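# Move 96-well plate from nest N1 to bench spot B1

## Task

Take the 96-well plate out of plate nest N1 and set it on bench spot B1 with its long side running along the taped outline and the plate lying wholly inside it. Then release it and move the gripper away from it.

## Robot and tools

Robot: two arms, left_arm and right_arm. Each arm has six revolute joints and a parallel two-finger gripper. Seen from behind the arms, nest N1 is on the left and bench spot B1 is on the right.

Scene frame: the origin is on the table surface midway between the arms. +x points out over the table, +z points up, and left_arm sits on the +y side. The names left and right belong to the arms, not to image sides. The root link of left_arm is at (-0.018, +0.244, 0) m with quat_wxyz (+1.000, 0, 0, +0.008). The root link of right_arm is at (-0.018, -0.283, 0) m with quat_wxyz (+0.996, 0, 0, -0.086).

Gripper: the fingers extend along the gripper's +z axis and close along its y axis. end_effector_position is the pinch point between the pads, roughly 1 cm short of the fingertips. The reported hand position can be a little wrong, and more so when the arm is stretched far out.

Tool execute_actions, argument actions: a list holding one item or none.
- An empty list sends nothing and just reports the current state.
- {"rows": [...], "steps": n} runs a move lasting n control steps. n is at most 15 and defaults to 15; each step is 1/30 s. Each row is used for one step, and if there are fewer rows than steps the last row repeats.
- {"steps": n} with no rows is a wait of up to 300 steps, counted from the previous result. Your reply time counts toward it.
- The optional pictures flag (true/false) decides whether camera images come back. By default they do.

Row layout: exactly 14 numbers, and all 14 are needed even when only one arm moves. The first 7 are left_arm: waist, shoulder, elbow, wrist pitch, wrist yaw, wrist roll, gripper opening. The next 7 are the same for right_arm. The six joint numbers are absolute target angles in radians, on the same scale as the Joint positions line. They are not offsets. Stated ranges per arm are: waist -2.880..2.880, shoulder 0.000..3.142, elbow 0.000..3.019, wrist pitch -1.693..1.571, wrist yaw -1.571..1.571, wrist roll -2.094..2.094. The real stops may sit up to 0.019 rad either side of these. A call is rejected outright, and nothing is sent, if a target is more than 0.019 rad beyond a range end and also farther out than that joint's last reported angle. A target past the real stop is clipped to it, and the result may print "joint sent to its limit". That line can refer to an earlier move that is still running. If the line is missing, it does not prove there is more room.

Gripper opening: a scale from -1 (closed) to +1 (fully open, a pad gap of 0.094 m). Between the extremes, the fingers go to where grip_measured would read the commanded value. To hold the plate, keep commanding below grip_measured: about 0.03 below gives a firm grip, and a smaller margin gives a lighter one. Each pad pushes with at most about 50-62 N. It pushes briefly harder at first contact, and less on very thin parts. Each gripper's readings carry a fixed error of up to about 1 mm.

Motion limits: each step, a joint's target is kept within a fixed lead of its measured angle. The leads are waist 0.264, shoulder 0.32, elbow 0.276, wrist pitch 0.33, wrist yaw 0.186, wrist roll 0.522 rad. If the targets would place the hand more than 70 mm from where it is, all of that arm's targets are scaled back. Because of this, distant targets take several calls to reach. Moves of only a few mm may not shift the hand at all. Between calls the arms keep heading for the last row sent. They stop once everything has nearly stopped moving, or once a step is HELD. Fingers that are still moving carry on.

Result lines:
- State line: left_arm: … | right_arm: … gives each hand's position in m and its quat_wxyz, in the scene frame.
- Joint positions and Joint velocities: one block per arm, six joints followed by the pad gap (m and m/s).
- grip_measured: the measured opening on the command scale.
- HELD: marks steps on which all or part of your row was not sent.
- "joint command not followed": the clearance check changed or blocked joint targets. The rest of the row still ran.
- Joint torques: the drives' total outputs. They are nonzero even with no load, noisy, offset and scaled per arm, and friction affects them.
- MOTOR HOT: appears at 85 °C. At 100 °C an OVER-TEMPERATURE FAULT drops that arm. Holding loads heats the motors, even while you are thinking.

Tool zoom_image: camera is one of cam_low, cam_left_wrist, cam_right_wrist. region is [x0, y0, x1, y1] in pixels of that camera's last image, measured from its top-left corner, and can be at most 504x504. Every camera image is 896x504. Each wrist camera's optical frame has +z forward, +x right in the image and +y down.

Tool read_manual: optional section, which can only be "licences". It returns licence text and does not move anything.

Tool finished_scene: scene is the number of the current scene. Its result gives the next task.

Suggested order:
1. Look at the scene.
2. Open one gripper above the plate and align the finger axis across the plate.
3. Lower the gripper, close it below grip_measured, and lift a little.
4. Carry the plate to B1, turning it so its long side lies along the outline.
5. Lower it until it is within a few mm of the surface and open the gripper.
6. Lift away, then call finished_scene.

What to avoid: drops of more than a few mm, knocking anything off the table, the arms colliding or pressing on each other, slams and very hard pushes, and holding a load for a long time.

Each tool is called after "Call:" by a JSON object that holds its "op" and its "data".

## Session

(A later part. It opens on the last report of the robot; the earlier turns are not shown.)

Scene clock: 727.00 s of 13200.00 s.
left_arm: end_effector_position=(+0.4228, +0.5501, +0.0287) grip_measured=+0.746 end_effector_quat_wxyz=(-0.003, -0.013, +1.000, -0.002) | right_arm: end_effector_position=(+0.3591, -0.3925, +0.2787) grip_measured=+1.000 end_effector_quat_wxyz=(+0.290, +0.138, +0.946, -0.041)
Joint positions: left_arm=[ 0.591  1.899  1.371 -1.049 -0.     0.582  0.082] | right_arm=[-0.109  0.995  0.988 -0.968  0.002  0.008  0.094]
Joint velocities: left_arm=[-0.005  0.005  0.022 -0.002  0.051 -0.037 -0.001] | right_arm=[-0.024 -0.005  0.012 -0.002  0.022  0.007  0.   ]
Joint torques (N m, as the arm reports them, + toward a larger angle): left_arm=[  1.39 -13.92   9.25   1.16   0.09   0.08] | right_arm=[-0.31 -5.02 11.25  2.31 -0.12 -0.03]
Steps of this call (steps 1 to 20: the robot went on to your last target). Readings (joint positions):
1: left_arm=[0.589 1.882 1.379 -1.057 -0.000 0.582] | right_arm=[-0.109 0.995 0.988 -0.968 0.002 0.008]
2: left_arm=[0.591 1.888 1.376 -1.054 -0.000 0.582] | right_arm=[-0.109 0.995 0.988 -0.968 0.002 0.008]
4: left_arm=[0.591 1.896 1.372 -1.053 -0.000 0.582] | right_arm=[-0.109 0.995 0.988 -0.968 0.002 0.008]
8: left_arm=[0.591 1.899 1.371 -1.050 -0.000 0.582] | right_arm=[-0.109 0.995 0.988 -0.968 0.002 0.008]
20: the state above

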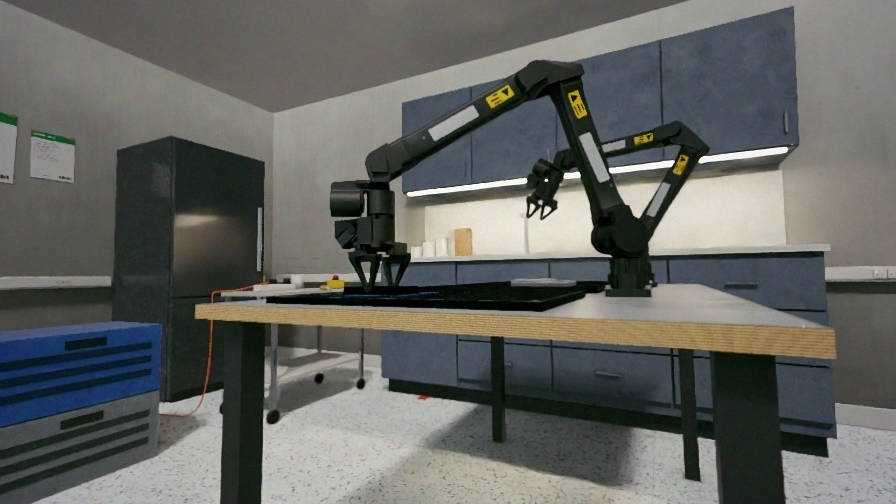

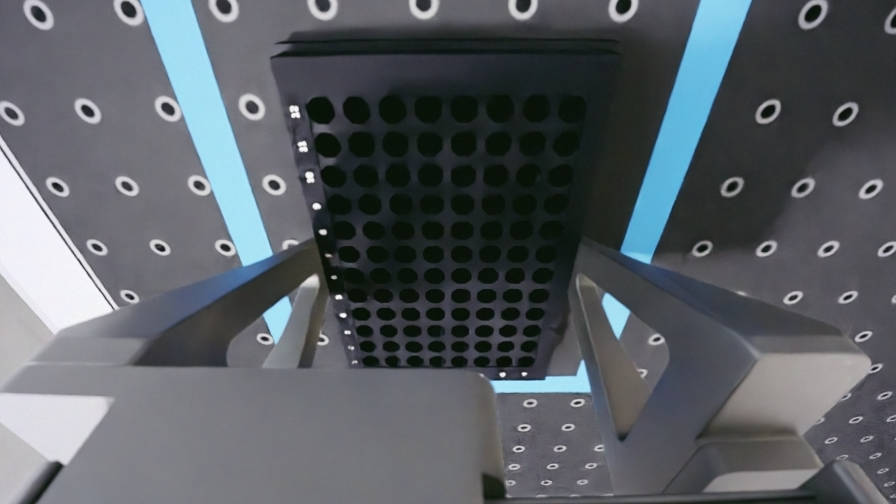

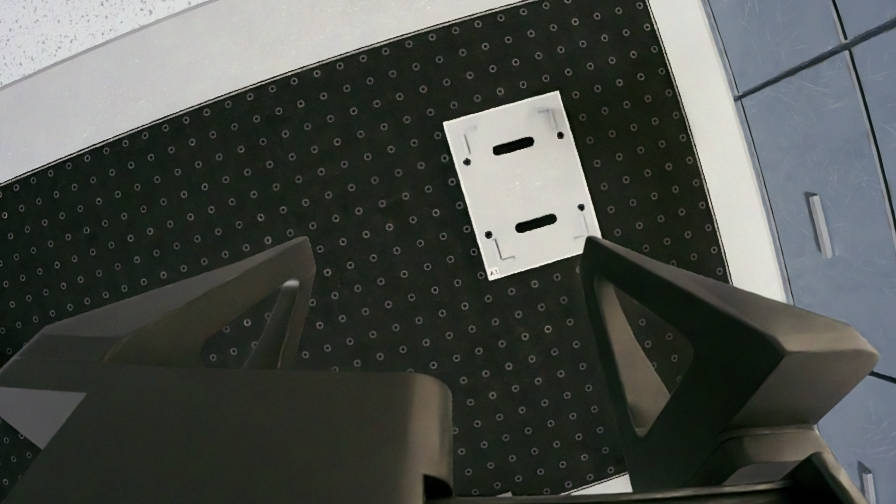

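Call:
{"op": "execute_actions", "data": {"actions": [{"rows": [[0.596,1.9056,1.3817,-1.038,0,0.595,0.75,-0.1,1,1,-0.95,0,0,1],[0.596,1.9056,1.3817,-1.038,0,0.595,0.78,-0.1,1,1,-0.95,0,0,1],[0.596,1.9056,1.3817,-1.038,0,0.595,0.81,-0.1,1,1,-0.95,0,0,1],[0.596,1.9056,1.3817,-1.038,0,0.595,0.85,-0.1,1,1,-0.95,0,0,1],[0.596,1.9056,1.3817,-1.038,0,0.595,0.9,-0.1,1,1,-0.95,0,0,1],[0.596,1.9056,1.3817,-1.038,0,0.595,0.95,-0.1,1,1,-0.95,0,0,1],[0.596,1.9056,1.3817,-1.038,0,0.595,1,-0.1,1,1,-0.95,0,0,1],[0.596,1.895,1.3817,-1.045,0,0.595,1,-0.1,1,1,-0.95,0,0,1],[0.596,1.885,1.3817,-1.052,0,0.595,1,-0.1,1,1,-0.95,0,0,1],[0.596,1.875,1.3817,-1.058,0,0.595,1,-0.1,1,1,-0.95,0,0,1]], "steps": 12}], "pictures": false}}

Call:
{"op": "execute_actions", "data": {"actions": [{"rows": [[0.596,1.87,1.3817,-1.058,0,0.595,1,-0.1,1,1,-0.95,0,0,1],[0.596,1.865,1.3817,-1.058,0,0.595,1,-0.1,1,1,-0.95,0,0,1],[0.596,1.86,1.3817,-1.058,0,0.595,1,-0.1,1,1,-0.95,0,0,1],[0.596,1.855,1.3817,-1.058,0,0.595,1,-0.1,1,1,-0.95,0,0,1],[0.596,1.85,1.3817,-1.058,0,0.595,1,-0.1,1,1,-0.95,0,0,1],[0.596,1.845,1.3817,-1.06,0,0.595,1,-0.1,1,1,-0.95,0,0,1],[0.596,1.84,1.3817,-1.062,0,0.595,1,-0.1,1,1,-0.95,0,0,1],[0.596,1.835,1.3817,-1.064,0,0.595,1,-0.1,1,1,-0.95,0,0,1],[0.596,1.83,1.3817,-1.066,0,0.595,1,-0.1,1,1,-0.95,0,0,1],[0.596,1.824,1.3817,-1.068,0,0.595,1,-0.1,1,1,-0.95,0,0,1],[0.596,1.818,1.3817,-1.07,0,0.595,1,-0.1,1,1,-0.95,0,0,1],[0.596,1.812,1.3817,-1.072,0,0.595,1,-0.1,1,1,-0.95,0,0,1],[0.596,1.806,1.3817,-1.074,0,0.595,1,-0.1,1,1,-0.95,0,0,1],[0.596,1.8,1.3817,-1.076,0,0.595,1,-0.1,1,1,-0.95,0,0,1],[0.596,1.794,1.3817,-1.078,0,0.595,1,-0.1,1,1,-0.95,0,0,1]], "steps": 15}], "pictures": false}}

Call:
{"op": "execute_actions", "data": {"actions": [{"rows": [[0.596,1.786,1.38,-1.083,0,0.595,1,-0.1,1,1,-0.95,0,0,1],[0.596,1.775,1.377,-1.09,0,0.595,1,-0.1,1,1,-0.95,0,0,1],[0.596,1.76,1.373,-1.099,0,0.595,1,-0.1,1,1,-0.95,0,0,1],[0.596,1.742,1.368,-1.11,0,0.595,1,-0.1,1,1,-0.95,0,0,1],[0.596,1.721,1.363,-1.122,0,0.595,1,-0.1,1,1,-0.95,0,0,1],[0.596,1.697,1.357,-1.135,0,0.595,1,-0.1,1,1,-0.95,0,0,1],[0.596,1.671,1.35,-1.149,0,0.595,1,-0.1,1,1,-0.95,0,0,1],[0.596,1.644,1.343,-1.163,0,0.595,1,-0.1,1,1,-0.95,0,0,1],[0.596,1.616,1.336,-1.177,0,0.595,1,-0.1,1,1,-0.95,0,0,1],[0.596,1.588,1.329,-1.191,0,0.595,1,-0.1,1,1,-0.95,0,0,1],[0.596,1.561,1.323,-1.204,0,0.595,1,-0.1,1,1,-0.95,0,0,1],[0.596,1.536,1.317,-1.216,0,0.595,1,-0.1,1,1,-0.95,0,0,1],[0.596,1.514,1.312,-1.226,0,0.595,1,-0.1,1,1,-0.95,0,0,1],[0.596,1.495,1.308,-1.234,0,0.595,1,-0.1,1,1,-0.95,0,0,1],[0.596,1.479,1.305,-1.241,0,0.595,1,-0.1,1,1,-0.95,0,0,1]], "steps": 15}], "pictures": false}}

Call:
{"op": "execute_actions", "data": {"actions": [{"rows": [[0.596,1.467,1.303,-1.245,0,0.595,1,-0.1,1,1,-0.95,0,0,1],[0.596,1.458,1.301,-1.248,0,0.595,1,-0.1,1,1,-0.95,0,0,1],[0.596,1.453,1.3,-1.25,0,0.595,1,-0.1,1,1,-0.95,0,0,1],[0.596,1.45,1.3,-1.25,0,0.595,1,-0.1,1,1,-0.95,0,0,1]], "steps": 15}]}}

Scene clock: 763.03 s of 13200.00 s.
left_arm: end_effector_position=(+0.4228, +0.5501, +0.0287) grip_measured=+1.000 end_effector_quat_wxyz=(-0.003, -0.013, +1.000, -0.002) | right_arm: end_effector_position=(+0.3591, -0.3925, +0.2787) grip_measured=+1.000 end_effector_quat_wxyz=(+0.290, +0.138, +0.946, -0.041)
Joint positions: left_arm=[ 0.591  1.899  1.371 -1.049 -0.     0.582  0.094] | right_arm=[-0.109  0.995  0.988 -0.968  0.002  0.008  0.094]
Joint velocities: left_arm=[ 0.024 -0.005 -0.002 -0.002  0.022 -0.081  0.   ] | right_arm=[ 0.005 -0.005 -0.012 -0.007 -0.051  0.022  0.   ]
Joint torques (N m, as the arm reports them, + toward a larger angle): left_arm=[  1.42 -16.07   9.16   0.19   0.08   0.09] | right_arm=[ 0.05 -5.28 11.23  2.33 -0.11 -0.01]
Steps of this call (steps 1 to 15: the robot went on to your last target; steps 16 to 90: nothing new was sent; then 32.63 s passed at rest; steps 91 to 102: all 12 steps of this action). Readings (joint positions):
91: left_arm=[0.591 1.899 1.371 -1.049 -0.000 0.582] | right_arm=[-0.109 0.995 0.988 -0.968 0.002 0.008]
92: left_arm=[0.591 1.899 1.371 -1.049 -0.000 0.582] | right_arm=[-0.109 0.995 0.988 -0.968 0.002 0.008]
94: left_arm=[0.591 1.899 1.371 -1.049 -0.000 0.582] | right_arm=[-0.109 0.995 0.988 -0.968 0.002 0.008]
98: left_arm=[0.591 1.899 1.371 -1.049 -0.000 0.582] | right_arm=[-0.109 0.995 0.988 -0.968 0.002 0.008]
102: the state above

Scene clock: 763.53 s of 13200.00 s.
left_arm: end_effector_position=(+0.4239, +0.5509, +0.0584) grip_measured=+1.000 end_effector_quat_wxyz=(+0.015, -0.013, +1.000, +0.010) | right_arm: end_effector_position=(+0.3591, -0.3925, +0.2787) grip_measured=+1.000 end_effector_quat_wxyz=(+0.290, +0.138, +0.946, -0.041)
Joint positions: left_arm=[ 0.591  1.841  1.371 -1.064 -0.     0.582  0.094] | right_arm=[-0.109  0.995  0.988 -0.968  0.002  0.008  0.094]
Joint velocities: left_arm=[ 0.015 -0.249  0.017 -0.037  0.022 -0.037  0.   ] | right_arm=[-0.024 -0.005 -0.027 -0.007  0.022  0.007  0.   ]
Joint torques (N m, as the arm reports them, + toward a larger angle): left_arm=[  1.59 -16.5    9.58   0.47   0.08   0.1 ] | right_arm=[-0.14 -5.08 11.17  2.33 -0.11 -0.02]
Steps of this call (steps 1 to 15: all 15 steps of this action). Readings (joint positions):
1: left_arm=[0.591 1.899 1.371 -1.049 -0.000 0.582] | right_arm=[-0.109 0.995 0.988 -0.968 0.002 0.008]
2: left_arm=[0.591 1.899 1.371 -1.049 -0.000 0.582] | right_arm=[-0.109 0.995 0.988 -0.968 0.002 0.008]
4: left_arm=[0.591 1.898 1.371 -1.049 -0.000 0.582] | right_arm=[-0.109 0.995 0.988 -0.968 0.002 0.008]
8: left_arm=[0.591 1.888 1.371 -1.051 -0.000 0.582] | right_arm=[-0.109 0.995 0.988 -0.968 0.002 0.008]
15: the state above

Scene clock: 764.03 s of 13200.00 s.
left_arm: end_effector_position=(+0.3761, +0.5176, +0.1775) grip_measured=+1.000 end_effector_quat_wxyz=(+0.050, -0.013, +0.998, +0.034) | right_arm: end_effector_position=(+0.3591, -0.3925, +0.2787) grip_measured=+1.000 end_effector_quat_wxyz=(+0.290, +0.138, +0.946, -0.041)
Joint positions: left_arm=[ 0.591  1.541  1.305 -1.214 -0.     0.582  0.094] | right_arm=[-0.109  0.995  0.988 -0.968  0.002  0.008  0.094]
Joint velocities: left_arm=[-0.005 -0.884 -0.027 -0.266  0.022  0.037  0.   ] | right_arm=[-0.005 -0.005 -0.007  0.002 -0.066  0.022  0.   ]
Joint torques (N m, as the arm reports them, + toward a larger angle): left_arm=[  1.61 -10.94   9.73   0.74   0.09   0.08] | right_arm=[-0.14 -5.15 11.22  2.34 -0.11 -0.02]
Steps of this call (steps 1 to 15: all 15 steps of this action). Readings (joint positions):
1: left_arm=[0.591 1.834 1.371 -1.066 -0.000 0.582] | right_arm=[-0.109 0.995 0.988 -0.968 0.002 0.008]
2: left_arm=[0.591 1.826 1.371 -1.070 -0.000 0.582] | right_arm=[-0.109 0.995 0.988 -0.968 0.002 0.008]
4: left_arm=[0.591 1.807 1.369 -1.082 -0.000 0.582] | right_arm=[-0.109 0.995 0.988 -0.968 0.002 0.008]
8: left_arm=[0.591 1.742 1.347 -1.124 -0.000 0.582] | right_arm=[-0.109 0.995 0.988 -0.968 0.002 0.008]
15: the state above

Scene clock: 764.53 s of 13200.00 s.
left_arm: end_effector_position=(+0.3615, +0.5075, +0.2191) grip_measured=+1.000 end_effector_quat_wxyz=(+0.078, -0.012, +0.995, +0.053) | right_arm: end_effector_position=(+0.3591, -0.3925, +0.2787) grip_measured=+1.000 end_effector_quat_wxyz=(+0.290, +0.138, +0.946, -0.041)
Joint positions: left_arm=[ 0.591  1.434  1.292 -1.239 -0.     0.582  0.094] | right_arm=[-0.109  0.995  0.988 -0.968  0.002  0.008  0.094]
Joint velocities: left_arm=[ 0.005 -0.005  0.002 -0.012 -0.051  0.051  0.   ] | right_arm=[-0.015 -0.015 -0.002 -0.007  0.022 -0.066  0.   ]
Joint torques (N m, as the arm reports them, + toward a larger angle): left_arm=[ 1.24 -7.7  10.77  0.58  0.07  0.07] | right_arm=[-0.29 -5.19 11.24  2.25 -0.1  -0.03]
Steps of this call (steps 1 to 15: all 15 steps of this action). Readings (joint positions):
1: left_arm=[0.591 1.514 1.304 -1.222 -0.000 0.582] | right_arm=[-0.109 0.995 0.988 -0.968 0.002 0.008]
2: left_arm=[0.591 1.489 1.304 -1.228 -0.000 0.582] | right_arm=[-0.109 0.995 0.988 -0.968 0.002 0.008]
4: left_arm=[0.591 1.452 1.304 -1.235 -0.000 0.582] | right_arm=[-0.109 0.995 0.988 -0.968 0.002 0.008]
8: left_arm=[0.591 1.432 1.304 -1.239 -0.000 0.582] | right_arm=[-0.109 0.995 0.988 -0.968 0.002 0.008]
15: the state above

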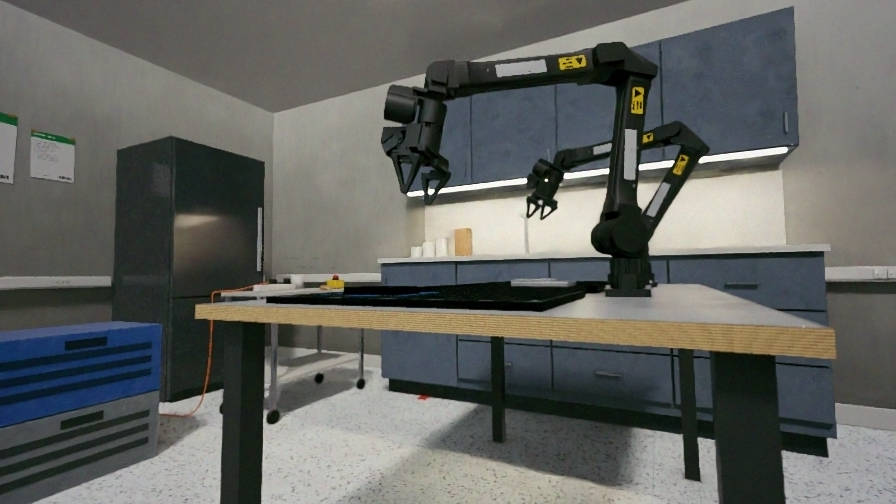

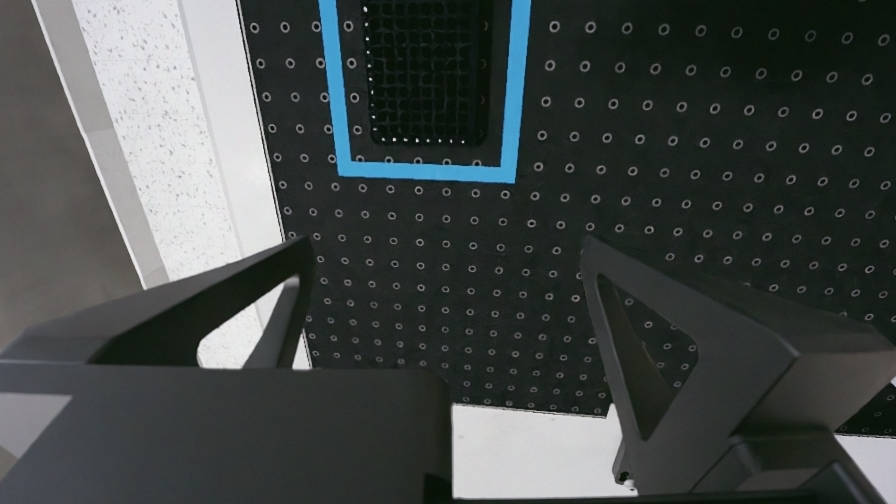

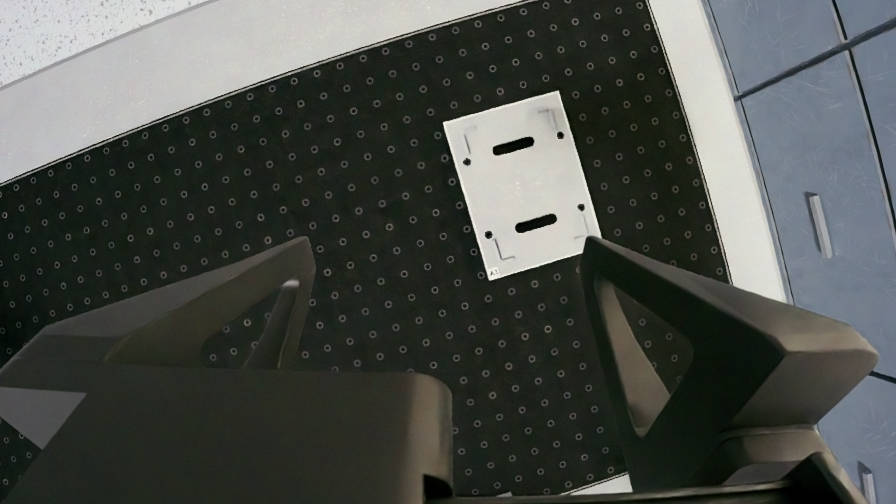

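The plate is sitting inside the tape outline and the arm is clear.

Call:
{"op": "finished_scene", "data": {"scene": 2}}

The scene is finished: the task was done.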